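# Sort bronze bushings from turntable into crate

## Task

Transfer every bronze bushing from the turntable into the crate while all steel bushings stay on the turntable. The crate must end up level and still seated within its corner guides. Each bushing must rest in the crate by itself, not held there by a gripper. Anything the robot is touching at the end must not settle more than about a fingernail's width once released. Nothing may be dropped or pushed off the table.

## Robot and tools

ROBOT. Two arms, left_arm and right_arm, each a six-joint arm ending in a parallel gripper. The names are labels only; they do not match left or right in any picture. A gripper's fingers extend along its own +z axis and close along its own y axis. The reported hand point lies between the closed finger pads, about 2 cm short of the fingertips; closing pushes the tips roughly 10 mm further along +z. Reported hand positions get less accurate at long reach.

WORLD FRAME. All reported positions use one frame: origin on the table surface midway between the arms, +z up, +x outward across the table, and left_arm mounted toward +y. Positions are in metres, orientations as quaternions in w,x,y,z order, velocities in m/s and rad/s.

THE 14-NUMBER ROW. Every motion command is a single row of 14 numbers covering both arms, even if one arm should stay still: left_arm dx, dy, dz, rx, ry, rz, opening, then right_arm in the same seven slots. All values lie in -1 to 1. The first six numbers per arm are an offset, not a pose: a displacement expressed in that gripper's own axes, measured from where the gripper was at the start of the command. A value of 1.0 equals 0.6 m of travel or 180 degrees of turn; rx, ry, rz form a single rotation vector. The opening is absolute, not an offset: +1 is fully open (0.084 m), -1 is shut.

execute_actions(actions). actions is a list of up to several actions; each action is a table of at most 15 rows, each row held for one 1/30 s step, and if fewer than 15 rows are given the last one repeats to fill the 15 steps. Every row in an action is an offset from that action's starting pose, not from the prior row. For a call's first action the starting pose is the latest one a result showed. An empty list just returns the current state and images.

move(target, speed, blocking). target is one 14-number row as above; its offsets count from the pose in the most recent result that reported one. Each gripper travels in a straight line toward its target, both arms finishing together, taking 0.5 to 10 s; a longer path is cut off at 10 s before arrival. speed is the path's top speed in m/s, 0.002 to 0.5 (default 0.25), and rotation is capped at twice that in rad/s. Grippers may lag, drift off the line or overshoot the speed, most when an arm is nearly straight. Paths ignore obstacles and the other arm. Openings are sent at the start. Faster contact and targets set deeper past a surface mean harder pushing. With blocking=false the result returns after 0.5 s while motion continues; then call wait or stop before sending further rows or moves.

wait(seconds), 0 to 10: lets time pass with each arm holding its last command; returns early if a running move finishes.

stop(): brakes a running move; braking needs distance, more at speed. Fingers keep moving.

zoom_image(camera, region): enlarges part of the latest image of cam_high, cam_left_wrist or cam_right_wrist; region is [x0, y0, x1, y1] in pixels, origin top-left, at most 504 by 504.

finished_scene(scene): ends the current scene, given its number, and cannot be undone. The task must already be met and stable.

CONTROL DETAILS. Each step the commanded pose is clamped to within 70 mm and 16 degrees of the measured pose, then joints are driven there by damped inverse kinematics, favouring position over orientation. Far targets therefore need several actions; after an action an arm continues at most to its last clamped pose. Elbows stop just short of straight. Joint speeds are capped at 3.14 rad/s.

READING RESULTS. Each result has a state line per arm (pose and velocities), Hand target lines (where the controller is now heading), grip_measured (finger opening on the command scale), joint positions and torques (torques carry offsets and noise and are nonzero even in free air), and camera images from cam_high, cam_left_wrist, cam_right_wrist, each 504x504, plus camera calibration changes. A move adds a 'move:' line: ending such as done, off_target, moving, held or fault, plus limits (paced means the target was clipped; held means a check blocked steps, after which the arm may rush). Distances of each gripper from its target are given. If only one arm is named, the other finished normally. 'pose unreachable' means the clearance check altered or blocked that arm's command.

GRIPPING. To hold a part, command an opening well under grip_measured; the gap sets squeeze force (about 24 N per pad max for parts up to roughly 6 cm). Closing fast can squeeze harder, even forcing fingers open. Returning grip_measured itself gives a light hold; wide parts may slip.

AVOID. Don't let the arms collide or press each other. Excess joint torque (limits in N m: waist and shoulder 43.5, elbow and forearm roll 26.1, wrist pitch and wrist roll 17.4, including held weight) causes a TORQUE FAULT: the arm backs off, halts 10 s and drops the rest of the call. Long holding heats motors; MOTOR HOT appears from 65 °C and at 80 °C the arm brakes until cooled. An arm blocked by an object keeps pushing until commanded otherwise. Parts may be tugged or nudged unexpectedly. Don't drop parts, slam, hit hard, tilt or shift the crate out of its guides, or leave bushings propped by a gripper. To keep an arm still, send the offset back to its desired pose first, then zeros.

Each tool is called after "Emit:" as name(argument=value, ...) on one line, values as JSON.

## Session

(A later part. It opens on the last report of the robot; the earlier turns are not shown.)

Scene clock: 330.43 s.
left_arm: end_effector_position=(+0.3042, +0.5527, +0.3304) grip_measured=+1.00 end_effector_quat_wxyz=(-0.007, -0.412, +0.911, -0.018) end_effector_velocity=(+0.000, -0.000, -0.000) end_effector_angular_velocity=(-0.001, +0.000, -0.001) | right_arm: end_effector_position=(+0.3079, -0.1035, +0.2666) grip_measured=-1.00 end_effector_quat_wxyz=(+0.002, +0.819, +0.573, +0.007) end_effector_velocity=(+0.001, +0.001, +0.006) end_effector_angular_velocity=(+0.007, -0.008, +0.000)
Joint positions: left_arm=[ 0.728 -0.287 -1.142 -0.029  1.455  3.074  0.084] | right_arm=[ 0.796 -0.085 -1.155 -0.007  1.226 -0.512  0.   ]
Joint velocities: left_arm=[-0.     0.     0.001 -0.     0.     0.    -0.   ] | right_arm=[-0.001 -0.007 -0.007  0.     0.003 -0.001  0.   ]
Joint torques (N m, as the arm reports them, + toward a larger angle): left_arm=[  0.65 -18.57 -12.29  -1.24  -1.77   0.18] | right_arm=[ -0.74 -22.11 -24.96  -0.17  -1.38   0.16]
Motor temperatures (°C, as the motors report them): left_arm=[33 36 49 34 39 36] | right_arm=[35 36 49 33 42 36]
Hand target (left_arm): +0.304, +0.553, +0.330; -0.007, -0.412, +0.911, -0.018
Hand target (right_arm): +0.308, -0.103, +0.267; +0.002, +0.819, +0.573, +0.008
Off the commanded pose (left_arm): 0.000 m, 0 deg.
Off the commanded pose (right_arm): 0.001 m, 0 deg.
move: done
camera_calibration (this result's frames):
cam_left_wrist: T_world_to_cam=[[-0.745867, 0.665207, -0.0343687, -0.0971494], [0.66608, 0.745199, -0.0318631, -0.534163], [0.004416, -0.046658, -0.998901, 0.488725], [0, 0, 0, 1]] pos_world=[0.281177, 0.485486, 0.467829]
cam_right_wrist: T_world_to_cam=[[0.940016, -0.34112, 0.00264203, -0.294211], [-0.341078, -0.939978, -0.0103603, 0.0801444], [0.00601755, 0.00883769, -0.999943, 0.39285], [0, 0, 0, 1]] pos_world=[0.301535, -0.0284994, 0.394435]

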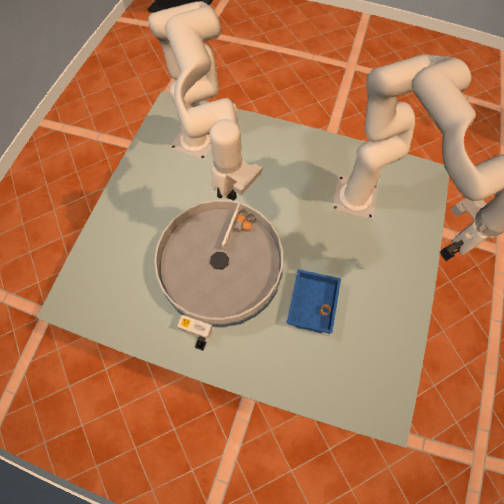

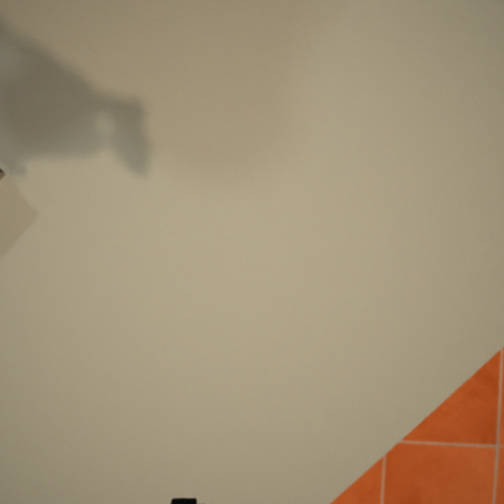

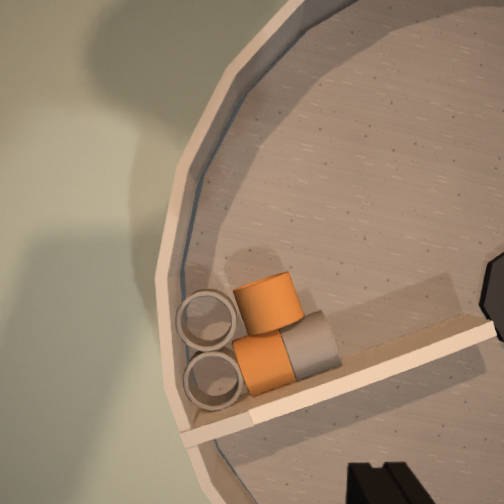

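Emit:
move(target=[0,0,0,0,0,0,1,0.085,-0.038,0.2,0,0,-0.1,0.1])

Emit:
move(target=[0,0,0,0,0,0,1,0,0,0.095,0,0,0,0.1], speed=0.05)

Emit:
move(target=[0,0,0,0,0,0,1,0,0,0,0,0,0,-1])

Scene clock: 338.17 s.
left_arm: end_effector_position=(+0.3042, +0.5527, +0.3304) grip_measured=+1.00 end_effector_quat_wxyz=(-0.007, -0.412, +0.911, -0.018) end_effector_velocity=(-0.000, +0.000, -0.000) end_effector_angular_velocity=(+0.000, +0.001, +0.000) | right_arm: end_effector_position=(+0.3055, -0.0473, +0.1476) grip_measured=+0.09 end_effector_quat_wxyz=(+0.003, +0.719, +0.694, +0.007) end_effector_velocity=(-0.001, -0.001, -0.005) end_effector_angular_velocity=(-0.007, +0.005, +0.005)
Joint positions: left_arm=[ 0.728 -0.287 -1.142 -0.029  1.455  3.074  0.084] | right_arm=[ 0.886  0.144 -1.074 -0.009  0.915 -0.733  0.048]
Joint velocities: left_arm=[ 0.    -0.     0.001  0.001 -0.    -0.     0.   ] | right_arm=[ 0.001  0.007  0.002 -0.002 -0.002 -0.003  0.   ]
Joint torques (N m, as the arm reports them, + toward a larger angle): left_arm=[  0.56 -19.15 -12.33  -1.19  -2.01   0.26] | right_arm=[ -0.57 -26.76 -23.43  -0.3   -1.54   0.29]
Motor temperatures (°C, as the motors report them): left_arm=[33 36 49 34 39 36] | right_arm=[35 36 49 33 42 36]
Hand target (left_arm): +0.304, +0.553, +0.330; -0.007, -0.412, +0.911, -0.018
Hand target (right_arm): +0.305, -0.047, +0.147; +0.003, +0.719, +0.695, +0.007
Off the commanded pose (left_arm): 0.000 m, 0 deg.
Off the commanded pose (right_arm): 0.001 m, 0 deg.
move: done
camera_calibration (this result's frames):
cam_left_wrist: T_world_to_cam=[[-0.745867, 0.665208, -0.0343687, -0.0971495], [0.66608, 0.745199, -0.0318632, -0.534163], [0.0044159, -0.0466581, -0.998901, 0.488725], [0, 0, 0, 1]] pos_world=[0.281177, 0.485486, 0.467828]
cam_right_wrist: T_world_to_cam=[[0.9994, -0.0342075, 0.00547128, -0.276505], [-0.0341678, -0.99939, -0.00720038, 0.0338722], [0.00571425, 0.00700911, -0.999959, 0.27334], [0, 0, 0, 1]] pos_world=[0.275935, 0.0224771, 0.275085]

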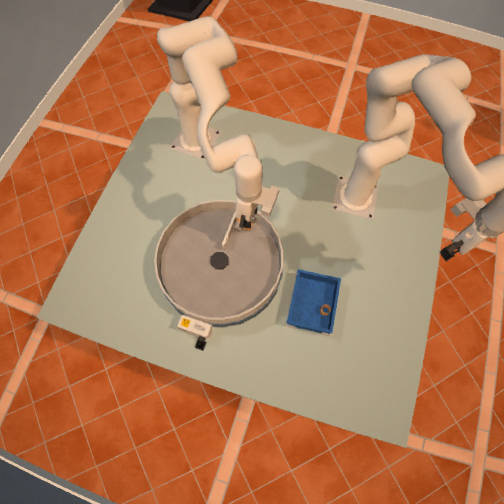

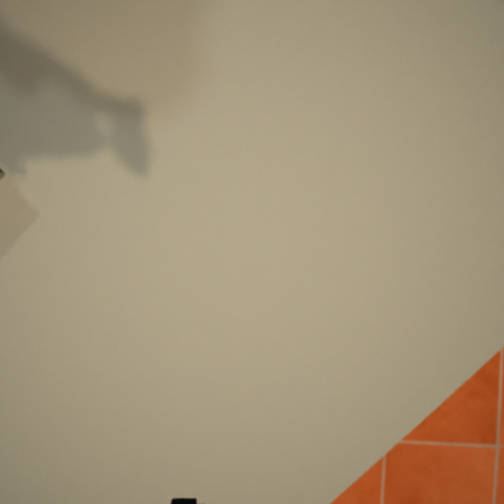

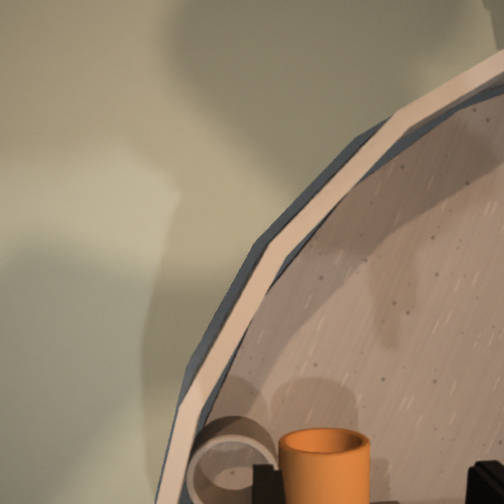

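Scene clock: 339.63 s.
left_arm: end_effector_position=(+0.3042, +0.5527, +0.3304) grip_measured=+1.00 end_effector_quat_wxyz=(-0.007, -0.412, +0.911, -0.018) end_effector_velocity=(+0.000, -0.000, +0.000) end_effector_angular_velocity=(-0.000, -0.000, -0.001) | right_arm: end_effector_position=(+0.3097, -0.0446, +0.0968) grip_measured=+0.10 end_effector_quat_wxyz=(+0.003, +0.720, +0.694, +0.014) end_effector_velocity=(-0.002, -0.001, -0.002) end_effector_angular_velocity=(+0.001, +0.002, -0.001)
Joint positions: left_arm=[ 0.728 -0.287 -1.142 -0.029  1.455  3.074  0.084] | right_arm=[ 0.883  0.233 -1.025 -0.011  0.764 -0.732  0.048]
Joint velocities: left_arm=[-0.001  0.    -0.    -0.     0.    -0.    -0.   ] | right_arm=[ 0.    -0.     0.007  0.003 -0.006 -0.     0.   ]
Joint torques (N m, as the arm reports them, + toward a larger angle): left_arm=[  0.17 -18.11 -12.45  -1.46  -2.15  -0.01] | right_arm=[ 3.54 -3.8  -3.24  0.9  -0.86  0.53]
Motor temperatures (°C, as the motors report them): left_arm=[33 36 49 34 39 36] | right_arm=[35 36 49 33 42 36]
Hand target (left_arm): +0.304, +0.553, +0.330; -0.007, -0.412, +0.911, -0.018
Hand target (right_arm): +0.306, -0.047, +0.091; +0.003, +0.719, +0.694, +0.007
Off the commanded pose (left_arm): 0.000 m, 0 deg.
Off the commanded pose (right_arm): 0.007 m, 1 deg.
move: off_target (right_arm)
camera_calibration (this result's frames):
cam_left_wrist: T_world_to_cam=[[-0.745867, 0.665208, -0.0343688, -0.0971495], [0.66608, 0.745199, -0.0318631, -0.534163], [0.00441598, -0.046658, -0.998901, 0.488725], [0, 0, 0, 1]] pos_world=[0.281177, 0.485486, 0.467828]
cam_right_wrist: T_world_to_cam=[[0.999271, -0.0350398, 0.0151882, -0.281289], [-0.0347757, -0.999245, -0.0173145, 0.0375196], [0.0157835, 0.0167736, -0.999735, 0.219816], [0, 0, 0, 1]] pos_world=[0.278919, 0.0239478, 0.22468]

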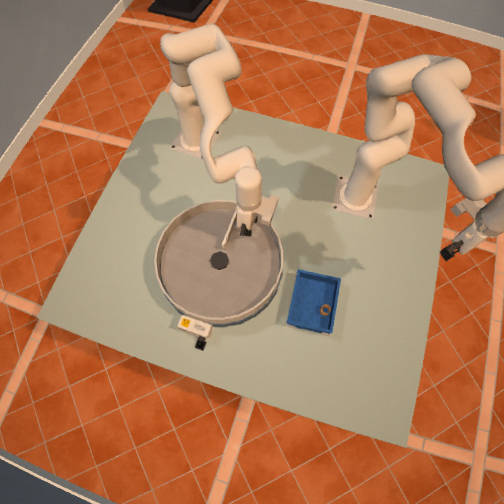

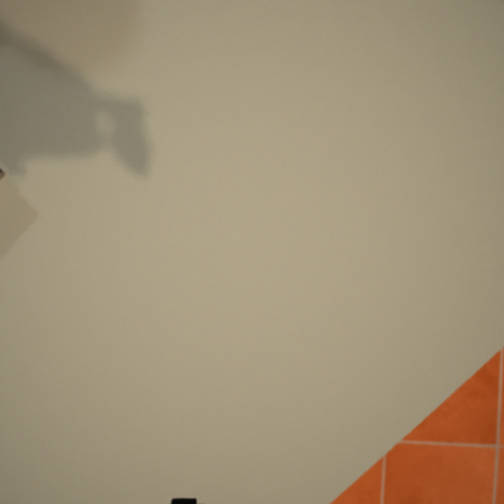

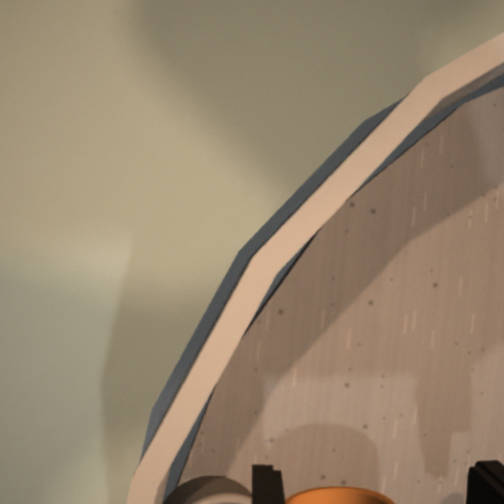

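Scene clock: 340.23 s.
left_arm: end_effector_position=(+0.3042, +0.5527, +0.3304) grip_measured=+1.00 end_effector_quat_wxyz=(-0.007, -0.412, +0.911, -0.018) end_effector_velocity=(+0.000, -0.000, +0.000) end_effector_angular_velocity=(-0.000, -0.001, -0.001) | right_arm: end_effector_position=(+0.3087, -0.0445, +0.0962) grip_measured=-0.38 end_effector_quat_wxyz=(+0.003, +0.719, +0.695, +0.013) end_effector_velocity=(+0.001, +0.000, +0.001) end_effector_angular_velocity=(+0.002, -0.003, -0.002)
Joint positions: left_arm=[ 0.728 -0.287 -1.142 -0.029  1.455  3.074  0.084] | right_arm=[ 0.885  0.234 -1.024 -0.01   0.764 -0.732  0.027]
Joint velocities: left_arm=[ 0.    -0.    -0.001 -0.001  0.001  0.001  0.   ] | right_arm=[-0.001 -0.    -0.001 -0.001 -0.002  0.001 -0.   ]
Joint torques (N m, as the arm reports them, + toward a larger angle): left_arm=[  0.06 -18.82 -12.69  -0.81  -1.84   0.06] | right_arm=[ -4.32 -16.38  -8.74  -1.15   1.47   0.36]
Motor temperatures (°C, as the motors report them): left_arm=[33 36 49 34 39 36] | right_arm=[35 36 49 33 42 36]
Hand target (left_arm): +0.304, +0.553, +0.330; -0.007, -0.412, +0.911, -0.018
Hand target (right_arm): +0.310, -0.045, +0.097; +0.003, +0.720, +0.694, +0.014
Off the commanded pose (left_arm): 0.000 m, 0 deg.
Off the commanded pose (right_arm): 0.001 m, 0 deg.
move: done
camera_calibration (this result's frames):
cam_left_wrist: T_world_to_cam=[[-0.745867, 0.665208, -0.0343687, -0.0971497], [0.66608, 0.745199, -0.0318632, -0.534163], [0.00441588, -0.0466581, -0.998901, 0.488725], [0, 0, 0, 1]] pos_world=[0.281177, 0.485486, 0.467828]
cam_right_wrist: T_world_to_cam=[[0.999337, -0.0337734, 0.0136039, -0.280073], [-0.0335527, -0.999307, -0.0161364, 0.0370943], [0.0141394, 0.0156692, -0.999777, 0.219724], [0, 0, 0, 1]] pos_world=[0.278025, 0.0241666, 0.224084]

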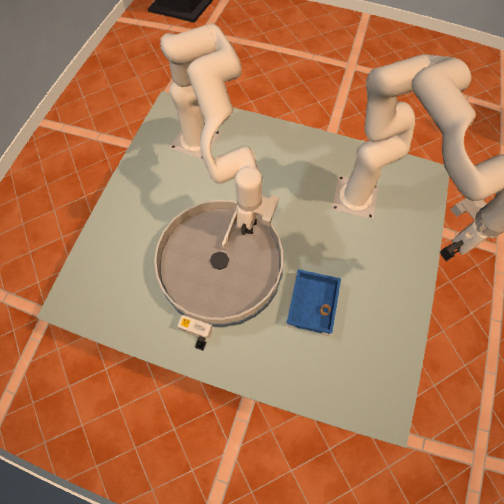

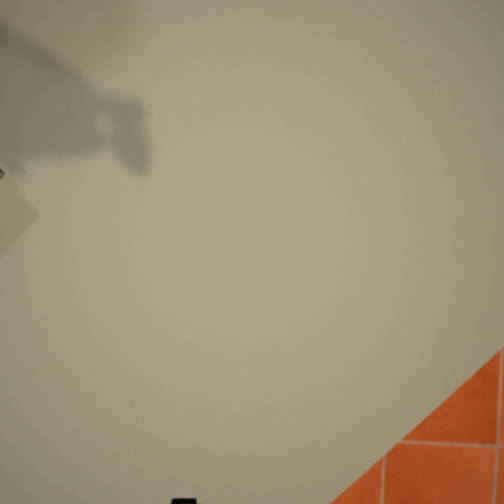

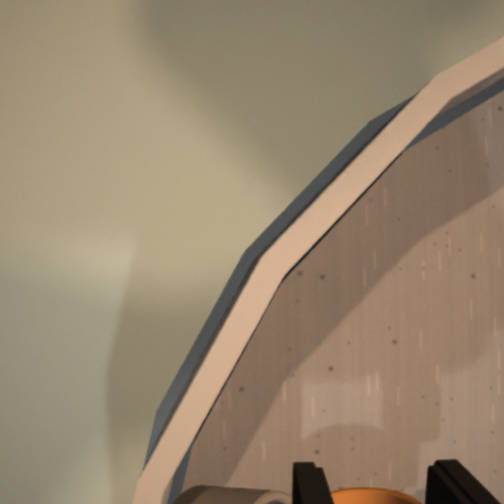

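Emit:
move(target=[0,0,0,0,0,0,1,0,0,-0.2,0,0,0,-1], speed=0.12)

Scene clock: 345.30 s.
left_arm: end_effector_position=(+0.3042, +0.5527, +0.3304) grip_measured=+1.00 end_effector_quat_wxyz=(-0.007, -0.412, +0.911, -0.018) end_effector_velocity=(+0.000, -0.000, +0.000) end_effector_angular_velocity=(+0.000, -0.001, -0.000) | right_arm: end_effector_position=(+0.3059, -0.0463, +0.2153) grip_measured=-1.00 end_effector_quat_wxyz=(+0.003, +0.719, +0.695, +0.013) end_effector_velocity=(+0.001, -0.000, +0.003) end_effector_angular_velocity=(-0.003, -0.002, +0.002)
Joint positions: left_arm=[ 0.728 -0.287 -1.142 -0.029  1.455  3.074  0.084] | right_arm=[ 0.887  0.065 -1.175 -0.008  1.085 -0.734  0.   ]
Joint velocities: left_arm=[-0.001  0.    -0.    -0.    -0.    -0.001 -0.   ] | right_arm=[ 0.    -0.002 -0.007 -0.003  0.01  -0.001  0.   ]
Joint torques (N m, as the arm reports them, + toward a larger angle): left_arm=[  0.88 -18.6  -12.22  -1.28  -2.23   0.12] | right_arm=[ -0.85 -26.02 -24.6   -0.05  -1.37   0.21]
Motor temperatures (°C, as the motors report them): left_arm=[33 36 49 34 39 36] | right_arm=[35 36 48 33 41 36]
Hand target (left_arm): +0.304, +0.553, +0.330; -0.007, -0.412, +0.911, -0.018
Hand target (right_arm): +0.306, -0.046, +0.216; +0.003, +0.719, +0.695, +0.013
Off the commanded pose (left_arm): 0.000 m, 0 deg.
Off the commanded pose (right_arm): 0.001 m, 0 deg.
move: done
camera_calibration (this result's frames):
cam_left_wrist: T_world_to_cam=[[-0.745867, 0.665208, -0.0343687, -0.0971495], [0.66608, 0.745199, -0.0318631, -0.534163], [0.00441598, -0.046658, -0.998901, 0.488724], [0, 0, 0, 1]] pos_world=[0.281177, 0.485486, 0.467828]
cam_right_wrist: T_world_to_cam=[[0.999341, -0.0339492, 0.0128629, -0.278849], [-0.0337535, -0.999316, -0.0151354, 0.037007], [0.013368, 0.0146913, -0.999803, 0.33898], [0, 0, 0, 1]] pos_world=[0.275383, 0.022535, 0.34306]

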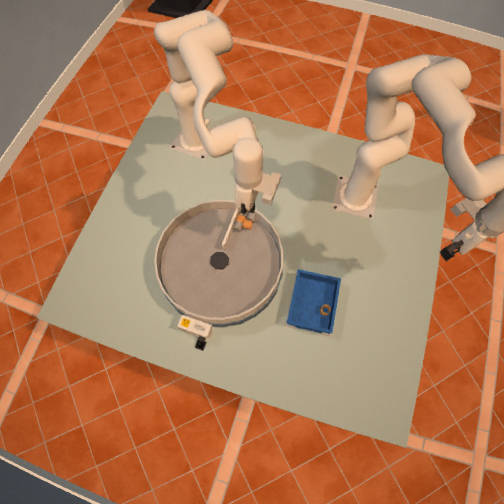

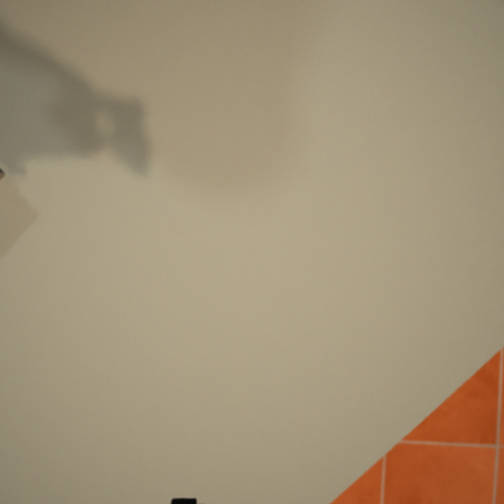

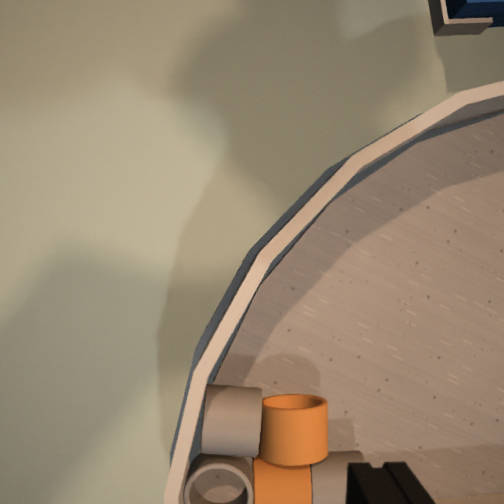

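Emit:
move(target=[0,0,0,0,0,0,1,-0.015,-0.017,0.15,0.004,-0.004,0,-1])

Emit:
move(target=[0,0,0,0,0,0,1,0,0,0.042,0,0,0,-1], speed=0.04)

Emit:
move(target=[0,0,0,0,0,0,1,0,0.08,0.008,0,0,0,-1], speed=0.05)

Emit:
move(target=[0,0,0,0,0,0,1,-0.08,0,-0.28,0,0,0,-1])

Scene clock: 351.93 s.
left_arm: end_effector_position=(+0.3042, +0.5527, +0.3304) grip_measured=+1.00 end_effector_quat_wxyz=(-0.007, -0.412, +0.911, -0.018) end_effector_velocity=(-0.000, +0.000, -0.000) end_effector_angular_velocity=(-0.000, +0.001, +0.001) | right_arm: end_effector_position=(+0.2975, -0.0536, +0.1258) grip_measured=-1.00 end_effector_quat_wxyz=(+0.003, +0.719, +0.695, +0.005) end_effector_velocity=(-0.001, -0.002, -0.005) end_effector_angular_velocity=(-0.006, +0.005, -0.000)
Joint positions: left_arm=[ 0.728 -0.287 -1.142 -0.029  1.455  3.074  0.084] | right_arm=[ 0.888  0.15  -1.013 -0.008  0.854 -0.731  0.   ]
Joint velocities: left_arm=[ 0.     0.    -0.     0.001  0.001 -0.     0.   ] | right_arm=[ 0.     0.007  0.006 -0.001 -0.005  0.001  0.   ]
Joint torques (N m, as the arm reports them, + toward a larger angle): left_arm=[  0.14 -19.02 -12.3   -1.31  -2.14   0.09] | right_arm=[ -0.51 -26.89 -22.95  -0.24  -1.6    0.03]
Motor temperatures (°C, as the motors report them): left_arm=[33 36 49 34 39 36] | right_arm=[35 36 48 33 41 36]
Hand target (left_arm): +0.304, +0.553, +0.330; -0.007, -0.412, +0.911, -0.018
Hand target (right_arm): +0.297, -0.054, +0.125; +0.003, +0.719, +0.695, +0.004
Off the commanded pose (left_arm): 0.000 m, 0 deg.
Off the commanded pose (right_arm): 0.001 m, 0 deg.
move: done
camera_calibration (this result's frames):
cam_left_wrist: T_world_to_cam=[[-0.745867, 0.665208, -0.0343686, -0.0971497], [0.66608, 0.745199, -0.0318634, -0.534163], [0.0044157, -0.0466581, -0.998901, 0.488725], [0, 0, 0, 1]] pos_world=[0.281177, 0.485486, 0.467828]
cam_right_wrist: T_world_to_cam=[[0.999427, -0.0338381, 0.00123344, -0.268149], [-0.0338333, -0.999421, -0.00370614, 0.0266671], [0.00135814, 0.00366229, -0.999992, 0.252792], [0, 0, 0, 1]] pos_world=[0.268555, 0.0166521, 0.25322]

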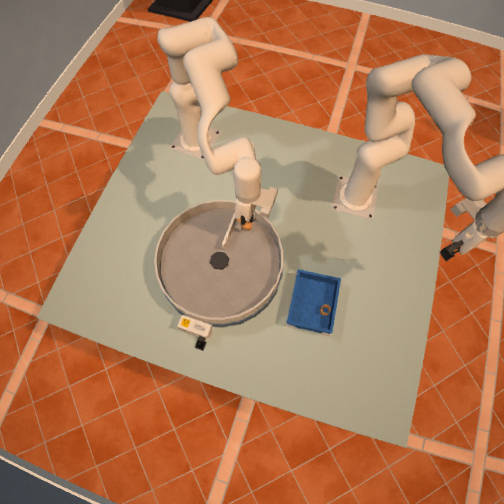

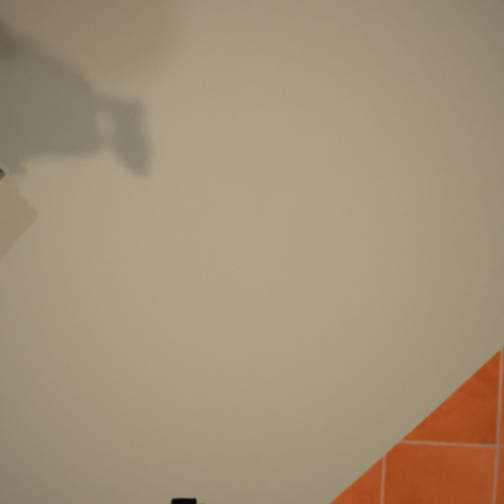

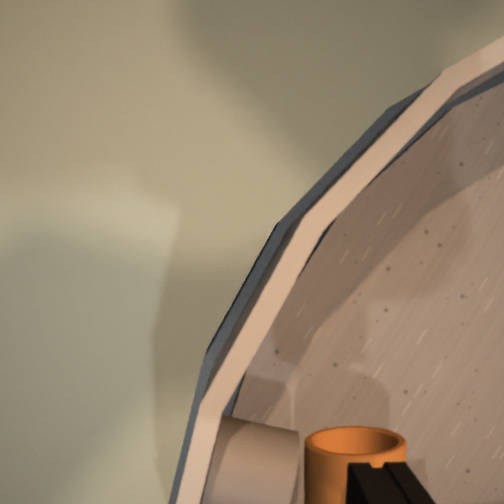

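Scene clock: 352.87 s.
left_arm: end_effector_position=(+0.3042, +0.5527, +0.3304) grip_measured=+1.00 end_effector_quat_wxyz=(-0.007, -0.412, +0.911, -0.018) end_effector_velocity=(+0.000, +0.000, +0.000) end_effector_angular_velocity=(+0.000, -0.001, +0.000) | right_arm: end_effector_position=(+0.3000, -0.0515, +0.1050) grip_measured=-1.00 end_effector_quat_wxyz=(+0.003, +0.719, +0.695, +0.010) end_effector_velocity=(-0.001, -0.001, -0.003) end_effector_angular_velocity=(-0.002, +0.003, +0.000)
Joint positions: left_arm=[ 0.728 -0.287 -1.142 -0.029  1.455  3.074  0.084] | right_arm=[ 0.887  0.189 -0.994 -0.009  0.786 -0.731  0.   ]
Joint velocities: left_arm=[-0.     0.    -0.001 -0.    -0.    -0.    -0.   ] | right_arm=[ 0.     0.004  0.003  0.001 -0.004 -0.001  0.   ]
Joint torques (N m, as the arm reports them, + toward a larger angle): left_arm=[  0.74 -19.07 -12.36  -1.1   -2.18  -0.19] | right_arm=[  0.92 -11.52  -9.66   0.35  -0.41   0.16]
Motor temperatures (°C, as the motors report them): left_arm=[33 36 49 34 39 36] | right_arm=[35 36 48 33 41 36]
Hand target (left_arm): +0.304, +0.553, +0.330; -0.007, -0.412, +0.911, -0.018
Hand target (right_arm): +0.298, -0.054, +0.101; +0.003, +0.719, +0.695, +0.005
Off the commanded pose (left_arm): 0.000 m, 0 deg.
Off the commanded pose (right_arm): 0.005 m, 1 deg.
move: off_target (right_arm)
camera_calibration (this result's frames):
cam_left_wrist: T_world_to_cam=[[-0.745867, 0.665208, -0.0343686, -0.0971498], [0.66608, 0.745199, -0.0318633, -0.534163], [0.00441578, -0.046658, -0.998901, 0.488724], [0, 0, 0, 1]] pos_world=[0.281177, 0.485486, 0.467828]
cam_right_wrist: T_world_to_cam=[[0.999386, -0.03408, 0.00812184, -0.271237], [-0.0339888, -0.99936, -0.0111099, 0.0295161], [0.00849528, 0.0108271, -0.999905, 0.230189], [0, 0, 0, 1]] pos_world=[0.270118, 0.0177612, 0.232698]

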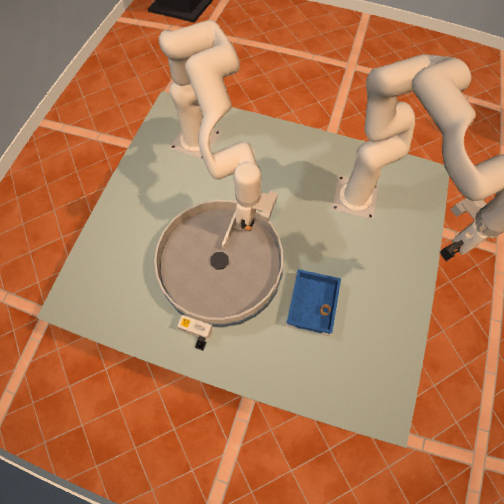

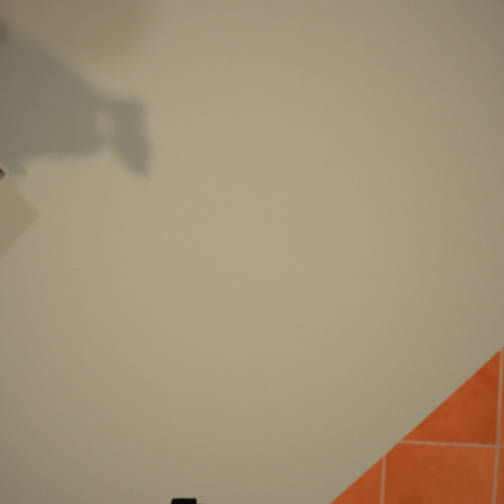

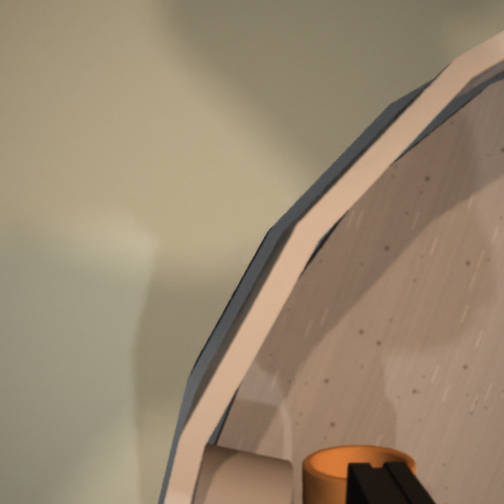

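Scene clock: 354.20 s.
left_arm: end_effector_position=(+0.3042, +0.5527, +0.3304) grip_measured=+1.00 end_effector_quat_wxyz=(-0.007, -0.412, +0.911, -0.018) end_effector_velocity=(-0.000, +0.001, -0.000) end_effector_angular_velocity=(+0.000, -0.000, +0.002) | right_arm: end_effector_position=(+0.3479, -0.0530, +0.1010) grip_measured=-1.00 end_effector_quat_wxyz=(+0.003, +0.719, +0.695, +0.010) end_effector_velocity=(+0.002, +0.000, +0.000) end_effector_angular_velocity=(+0.000, -0.001, +0.002)
Joint positions: left_arm=[ 0.728 -0.287 -1.142 -0.029  1.455  3.074  0.084] | right_arm=[ 0.819  0.296 -1.131 -0.007  0.815 -0.8    0.   ]
Joint velocities: left_arm=[ 0.002  0.     0.    -0.    -0.    -0.001 -0.   ] | right_arm=[-0.001  0.003 -0.006 -0.     0.001 -0.003  0.   ]
Joint torques (N m, as the arm reports them, + toward a larger angle): left_arm=[  0.52 -18.7  -12.37  -1.75  -2.07  -0.05] | right_arm=[ -0.51 -29.46 -22.53  -0.27  -1.31   0.34]
Motor temperatures (°C, as the motors report them): left_arm=[33 36 49 34 39 36] | right_arm=[35 35 48 33 41 36]
Hand target (left_arm): +0.304, +0.553, +0.330; -0.007, -0.412, +0.911, -0.018
Hand target (right_arm): +0.348, -0.053, +0.101; +0.003, +0.719, +0.694, +0.010
Off the commanded pose (left_arm): 0.000 m, 0 deg.
Off the commanded pose (right_arm): 0.000 m, 0 deg.
move: done
camera_calibration (this result's frames):
cam_left_wrist: T_world_to_cam=[[-0.745867, 0.665208, -0.0343686, -0.0971499], [0.66608, 0.745199, -0.0318634, -0.534163], [0.00441567, -0.0466581, -0.998901, 0.488725], [0, 0, 0, 1]] pos_world=[0.281177, 0.485486, 0.467828]
cam_right_wrist: T_world_to_cam=[[0.99939, -0.0339686, 0.00813378, -0.31908], [-0.033879, -0.999366, -0.0109006, 0.0295265], [0.0084989, 0.0106184, -0.999908, 0.225791], [0, 0, 0, 1]] pos_world=[0.317966, 0.0162715, 0.228687]

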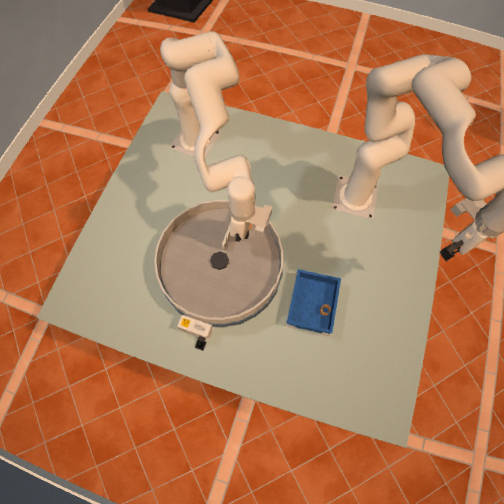

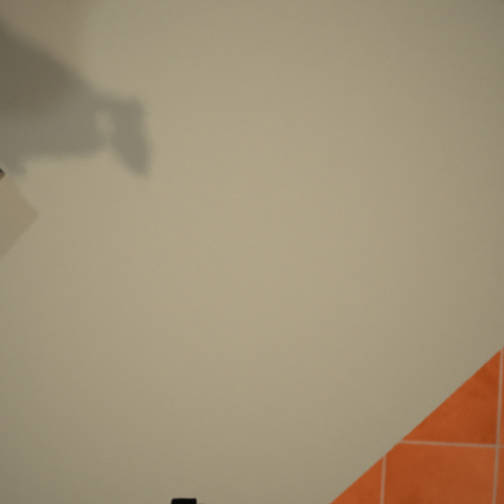

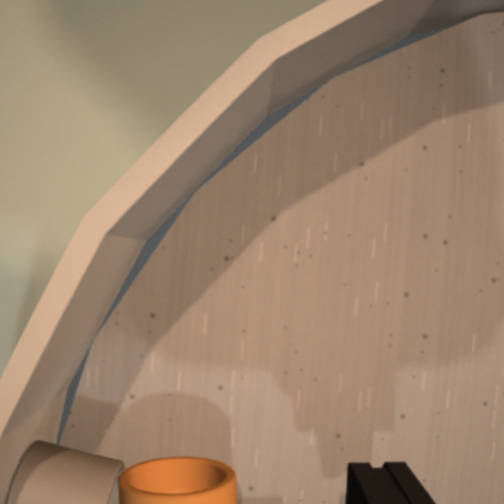

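Scene clock: 355.40 s.
left_arm: end_effector_position=(+0.3042, +0.5527, +0.3304) grip_measured=+1.00 end_effector_quat_wxyz=(-0.007, -0.412, +0.911, -0.018) end_effector_velocity=(+0.000, +0.000, +0.000) end_effector_angular_velocity=(+0.001, -0.000, -0.000) | right_arm: end_effector_position=(+0.3433, -0.1024, +0.2673) grip_measured=-1.00 end_effector_quat_wxyz=(+0.003, +0.719, +0.695, +0.009) end_effector_velocity=(+0.002, +0.001, +0.008) end_effector_angular_velocity=(+0.009, -0.009, -0.002)
Joint positions: left_arm=[ 0.728 -0.287 -1.142 -0.029  1.455  3.074  0.084] | right_arm=[ 0.749  0.009 -1.261 -0.004  1.234 -0.873  0.   ]
Joint velocities: left_arm=[-0.     0.    -0.001  0.     0.    -0.    -0.   ] | right_arm=[-0.001 -0.007 -0.012  0.002  0.007 -0.     0.   ]
Joint torques (N m, as the arm reports them, + toward a larger angle): left_arm=[  0.74 -18.34 -12.52  -1.42  -2.13   0.19] | right_arm=[ -1.1  -24.51 -24.58  -0.24  -1.56   0.19]
Motor temperatures (°C, as the motors report them): left_arm=[33 36 49 34 39 36] | right_arm=[35 36 48 33 41 36]
Hand target (left_arm): +0.304, +0.553, +0.330; -0.007, -0.412, +0.911, -0.018
Hand target (right_arm): +0.344, -0.102, +0.268; +0.003, +0.719, +0.694, +0.010
Off the commanded pose (left_arm): 0.000 m, 0 deg.
Off the commanded pose (right_arm): 0.001 m, 0 deg.
move: done
camera_calibration (this result's frames):
cam_left_wrist: T_world_to_cam=[[-0.745867, 0.665208, -0.0343686, -0.0971499], [0.66608, 0.745199, -0.0318634, -0.534163], [0.00441565, -0.0466581, -0.998901, 0.488725], [0, 0, 0, 1]] pos_world=[0.281177, 0.485486, 0.467828]
cam_right_wrist: T_world_to_cam=[[0.999396, -0.034068, 0.00686444, -0.317275], [-0.0340022, -0.999377, -0.00948861, -0.0185007], [0.00718342, 0.00924947, -0.999931, 0.392931], [0, 0, 0, 1]] pos_world=[0.313632, -0.0329325, 0.394907]

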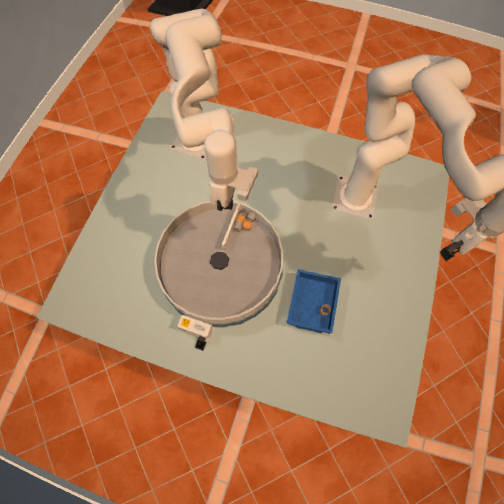

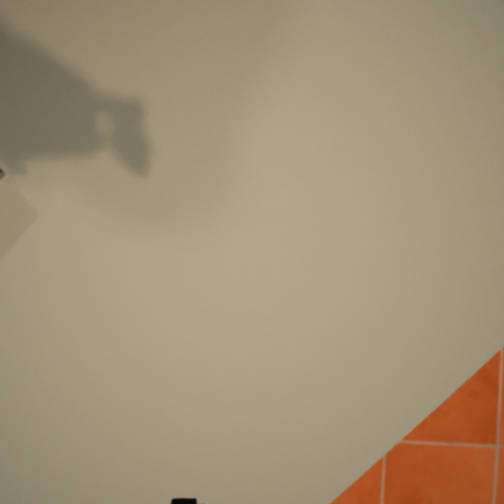

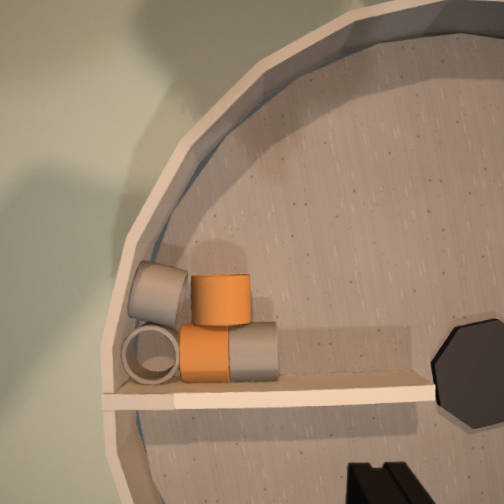

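Emit:
move(target=[0,0,0,0,0,0,1,0.077,-0.078,0.235,0.003,-0.003,0,-1])

Emit:
move(target=[0,0,0,0,0,0,1,0,0,0.042,0,0,0,-1], speed=0.04)

Emit:
move(target=[0,0,0,0,0,0,1,0.13,0.05,0.01,0,0,0,-1], speed=0.05)

Emit:
execute_actions(actions=[[[0,0,0,0,0,0,1,-0.02,0,-0.035,0,0,0,-1]],[[0,0,0,0,0,0,1,-0.03,0,0,0,0,0,0.5]],[[0,0,0,0,0,0,1,-0.025,0,0.05,0,0,0,0.5]],[[0,0,0,0,0,0,1,-0.02,0,0.005,0,0,0,-1]],[[0,0,0,0,0,0,1,0,0,0,0,0,0,-1]]])

Scene clock: 374.57 s.
left_arm: end_effector_position=(+0.3042, +0.5527, +0.3304) grip_measured=+1.00 end_effector_quat_wxyz=(-0.007, -0.412, +0.911, -0.018) end_effector_velocity=(-0.000, -0.000, -0.001) end_effector_angular_velocity=(-0.002, +0.001, +0.001) | right_arm: end_effector_position=(+0.3005, -0.0537, +0.1268) grip_measured=-1.00 end_effector_quat_wxyz=(+0.003, +0.719, +0.695, +0.003) end_effector_velocity=(-0.002, -0.000, -0.004) end_effector_angular_velocity=(-0.004, +0.005, -0.002)
Joint positions: left_arm=[ 0.728 -0.287 -1.142 -0.029  1.455  3.074  0.084] | right_arm=[ 0.883  0.157 -1.026 -0.007  0.864 -0.736  0.   ]
Joint velocities: left_arm=[ 0.001  0.     0.002 -0.     0.    -0.     0.   ] | right_arm=[ 0.002  0.007  0.003  0.001 -0.003  0.003  0.   ]
Joint torques (N m, as the arm reports them, + toward a larger angle): left_arm=[  0.35 -18.45 -12.43  -1.68  -2.37   0.15] | right_arm=[ -0.76 -26.36 -22.91  -0.38  -1.34   0.22]
Motor temperatures (°C, as the motors report them): left_arm=[33 36 50 34 39 36] | right_arm=[35 35 50 33 41 36]
Hand target (left_arm): +0.304, +0.553, +0.330; -0.007, -0.412, +0.911, -0.018
Hand target (right_arm): +0.300, -0.054, +0.126; +0.003, +0.719, +0.695, +0.002
Off the commanded pose (left_arm): 0.000 m, 0 deg.
Off the commanded pose (right_arm): 0.001 m, 0 deg.
move: done
camera_calibration (this result's frames):
cam_left_wrist: T_world_to_cam=[[-0.745867, 0.665208, -0.0343686, -0.0971499], [0.66608, 0.745199, -0.0318635, -0.534163], [0.0044156, -0.0466581, -0.998901, 0.488725], [0, 0, 0, 1]] pos_world=[0.281177, 0.485486, 0.467828]
cam_right_wrist: T_world_to_cam=[[0.999415, -0.0341568, -0.00190212, -0.270697], [-0.0341594, -0.999415, -0.00134391, 0.0264352], [-0.0018551, 0.0014081, -0.999997, 0.254596], [0, 0, 0, 1]] pos_world=[0.271914, 0.0168151, 0.254116]

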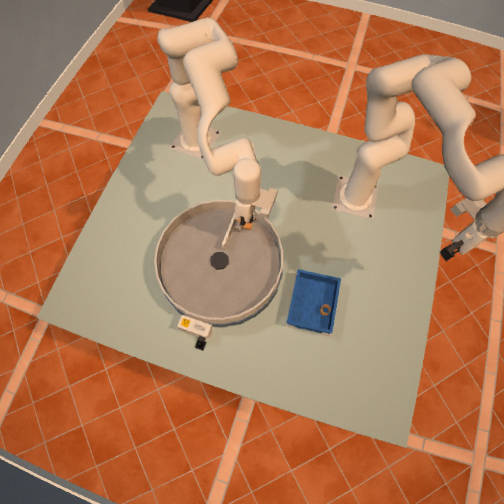

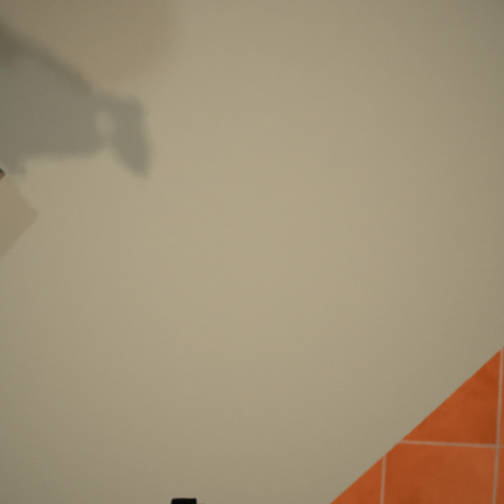

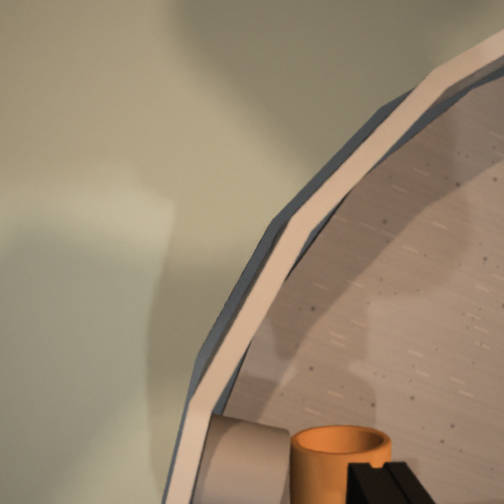

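Scene clock: 375.50 s.
left_arm: end_effector_position=(+0.3042, +0.5527, +0.3304) grip_measured=+1.00 end_effector_quat_wxyz=(-0.007, -0.412, +0.911, -0.018) end_effector_velocity=(-0.000, +0.000, -0.000) end_effector_angular_velocity=(-0.000, +0.001, +0.000) | right_arm: end_effector_position=(+0.3027, -0.0521, +0.1055) grip_measured=-1.00 end_effector_quat_wxyz=(+0.003, +0.720, +0.694, +0.007) end_effector_velocity=(+0.001, -0.001, -0.003) end_effector_angular_velocity=(-0.002, -0.002, +0.001)
Joint positions: left_arm=[ 0.728 -0.287 -1.142 -0.029  1.455  3.074  0.084] | right_arm=[ 0.882  0.196 -1.006 -0.008  0.796 -0.736  0.   ]
Joint velocities: left_arm=[ 0.    -0.     0.001  0.     0.    -0.    -0.   ] | right_arm=[-0.002  0.005  0.003 -0.004 -0.007 -0.001  0.   ]
Joint torques (N m, as the arm reports them, + toward a larger angle): left_arm=[  0.25 -18.21 -12.47  -1.42  -2.     0.12] | right_arm=[  0.86 -14.32 -11.64   0.38  -0.52   0.21]
Motor temperatures (°C, as the motors report them): left_arm=[33 36 50 34 39 36] | right_arm=[35 35 50 33 41 36]
Hand target (left_arm): +0.304, +0.553, +0.330; -0.007, -0.412, +0.911, -0.018
Hand target (right_arm): +0.301, -0.054, +0.102; +0.003, +0.719, +0.695, +0.003
Off the commanded pose (left_arm): 0.000 m, 0 deg.
Off the commanded pose (right_arm): 0.005 m, 1 deg.
move: off_target (right_arm)
camera_calibration (this result's frames):
cam_left_wrist: T_world_to_cam=[[-0.745867, 0.665208, -0.0343687, -0.09715], [0.666081, 0.745199, -0.0318635, -0.534163], [0.00441565, -0.0466582, -0.998901, 0.488725], [0, 0, 0, 1]] pos_world=[0.281177, 0.485486, 0.467828]
cam_right_wrist: T_world_to_cam=[[0.999394, -0.0345196, 0.00436611, -0.27363], [-0.0344846, -0.999374, -0.00785702, 0.0289052], [0.0046346, 0.00770169, -0.99996, 0.231641], [0, 0, 0, 1]] pos_world=[0.273387, 0.0176575, 0.233054]

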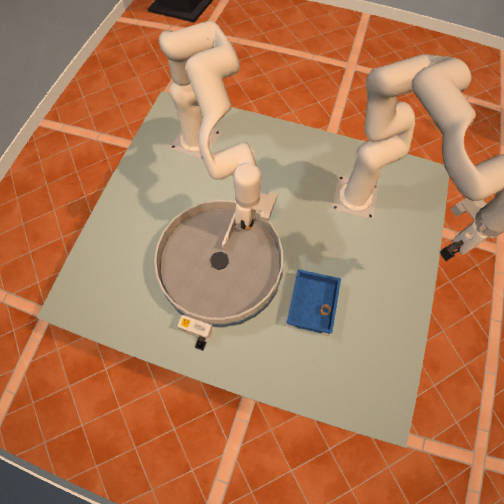

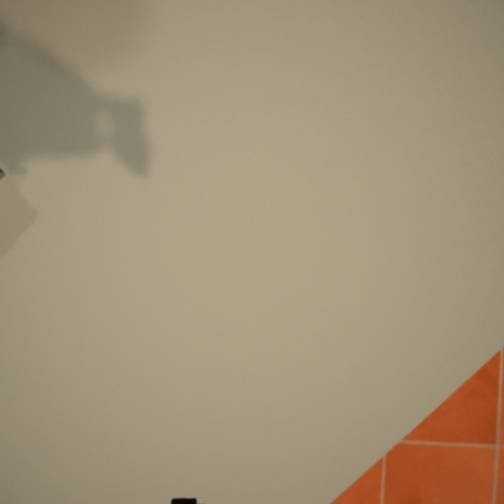

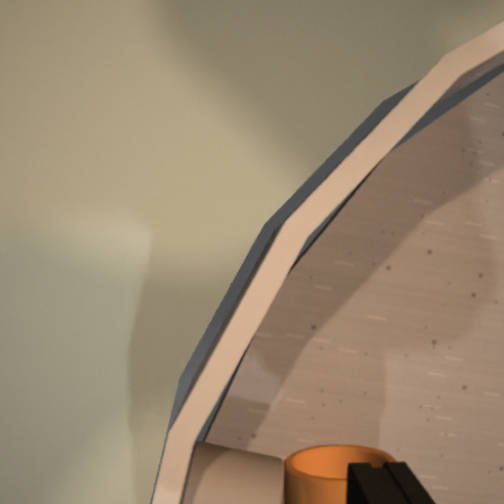

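Scene clock: 377.53 s.
left_arm: end_effector_position=(+0.3042, +0.5527, +0.3304) grip_measured=+1.00 end_effector_quat_wxyz=(-0.007, -0.412, +0.911, -0.018) end_effector_velocity=(+0.000, -0.000, -0.000) end_effector_angular_velocity=(-0.001, +0.001, -0.000) | right_arm: end_effector_position=(+0.3355, +0.0248, +0.1005) grip_measured=-1.00 end_effector_quat_wxyz=(+0.003, +0.720, +0.694, +0.007) end_effector_velocity=(+0.001, +0.001, +0.000) end_effector_angular_velocity=(-0.001, +0.000, -0.001)
Joint positions: left_arm=[ 0.728 -0.287 -1.142 -0.029  1.455  3.074  0.084] | right_arm=[ 0.937  0.444 -1.351 -0.008  0.893 -0.682  0.   ]
Joint velocities: left_arm=[-0.001 -0.    -0.    -0.     0.001 -0.    -0.   ] | right_arm=[ 0.     0.004 -0.007 -0.     0.004  0.002  0.   ]
Joint torques (N m, as the arm reports them, + toward a larger angle): left_arm=[  0.32 -19.17 -12.53  -1.59  -1.95   0.29] | right_arm=[ -0.37 -33.23 -23.07  -0.31  -1.46   0.2 ]
Motor temperatures (°C, as the motors report them): left_arm=[33 36 50 34 39 36] | right_arm=[35 35 49 33 41 36]
Hand target (left_arm): +0.304, +0.553, +0.330; -0.007, -0.412, +0.911, -0.018
Hand target (right_arm): +0.336, +0.025, +0.100; +0.003, +0.720, +0.694, +0.007
Off the commanded pose (left_arm): 0.000 m, 0 deg.
Off the commanded pose (right_arm): 0.000 m, 0 deg.
move: done
camera_calibration (this result's frames):
cam_left_wrist: T_world_to_cam=[[-0.745867, 0.665208, -0.0343686, -0.0971501], [0.666081, 0.745199, -0.0318634, -0.534163], [0.00441567, -0.0466581, -0.998901, 0.488725], [0, 0, 0, 1]] pos_world=[0.281177, 0.485486, 0.467828]
cam_right_wrist: T_world_to_cam=[[0.999391, -0.0346223, 0.00440321, -0.303663], [-0.0345863, -0.99937, -0.00800221, 0.106892], [0.00467749, 0.00784504, -0.999958, 0.225864], [0, 0, 0, 1]] pos_world=[0.306119, 0.094539, 0.228047]

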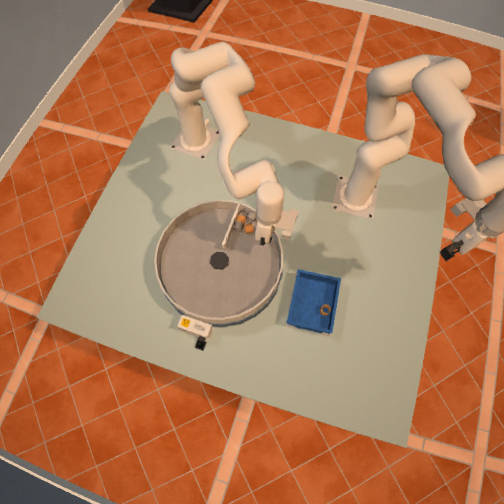

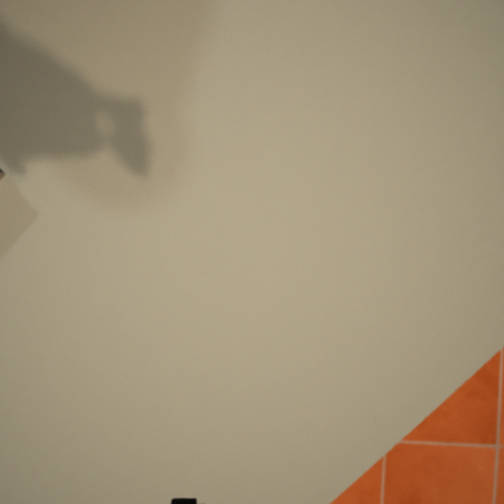

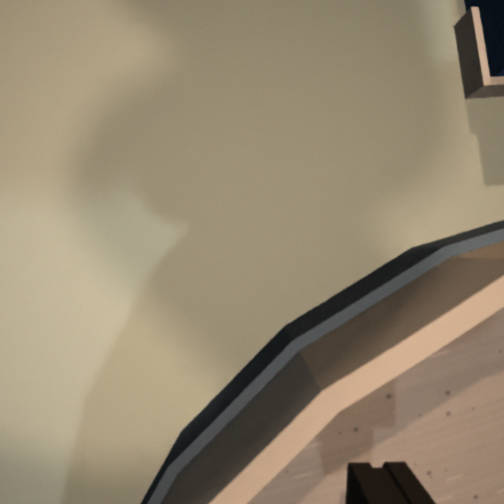

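Scene clock: 380.03 s.
left_arm: end_effector_position=(+0.3042, +0.5527, +0.3304) grip_measured=+1.00 end_effector_quat_wxyz=(-0.007, -0.412, +0.911, -0.018) end_effector_velocity=(+0.000, +0.000, +0.000) end_effector_angular_velocity=(+0.000, -0.000, +0.000) | right_arm: end_effector_position=(+0.3336, -0.0314, +0.0883) grip_measured=-0.44 end_effector_quat_wxyz=(+0.003, +0.719, +0.695, +0.007) end_effector_velocity=(-0.000, -0.000, +0.000) end_effector_angular_velocity=(+0.000, +0.000, +0.001)
Joint positions: left_arm=[ 0.728 -0.287 -1.142 -0.029  1.455  3.074  0.084] | right_arm=[ 0.868  0.334 -1.146 -0.008  0.797 -0.751  0.025]
Joint velocities: left_arm=[-0.     0.     0.     0.    -0.001 -0.     0.   ] | right_arm=[-0.    -0.     0.     0.     0.    -0.001 -0.   ]
Joint torques (N m, as the arm reports them, + toward a larger angle): left_arm=[  0.29 -18.7  -12.18  -1.32  -1.94   0.06] | right_arm=[ -0.78 -30.17 -22.18  -0.31  -1.46   0.1 ]
Motor temperatures (°C, as the motors report them): left_arm=[33 36 50 34 39 36] | right_arm=[35 36 49 33 41 36]
Hand target (left_arm): +0.304, +0.553, +0.330; -0.007, -0.412, +0.911, -0.018
Hand target (right_arm): +0.334, -0.031, +0.088; +0.003, +0.719, +0.694, +0.007
Off the commanded pose (left_arm): 0.000 m, 0 deg.
Off the commanded pose (right_arm): 0.000 m, 0 deg.
camera_calibration (this result's frames):
cam_left_wrist: T_world_to_cam=[[-0.745866, 0.665208, -0.0343686, -0.0971503], [0.666081, 0.745199, -0.0318632, -0.534163], [0.00441572, -0.046658, -0.998901, 0.488724], [0, 0, 0, 1]] pos_world=[0.281177, 0.485486, 0.467828]
cam_right_wrist: T_world_to_cam=[[0.999406, -0.0341233, 0.00475553, -0.303749], [-0.034084, -0.999386, -0.00810411, 0.050312], [0.00502915, 0.00793721, -0.999956, 0.214067], [0, 0, 0, 1]] pos_world=[0.304207, 0.0382171, 0.21591]

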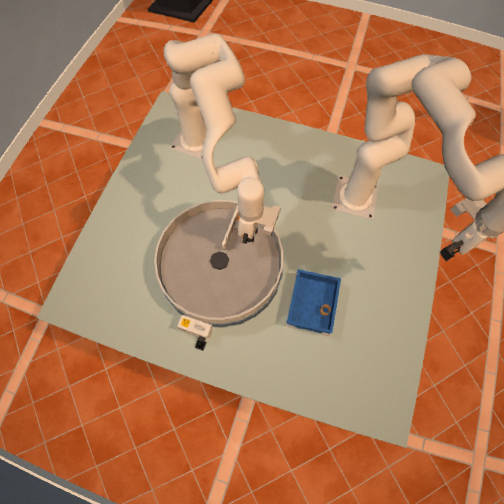

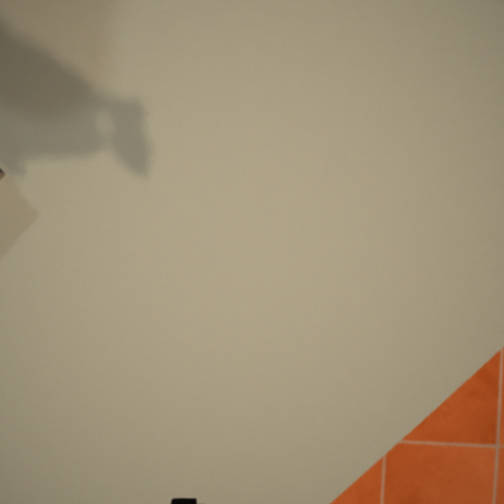

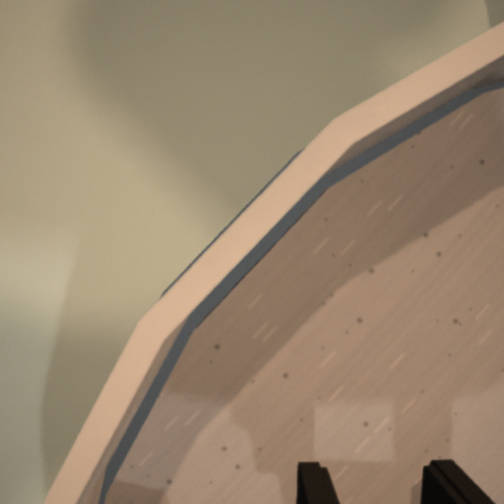

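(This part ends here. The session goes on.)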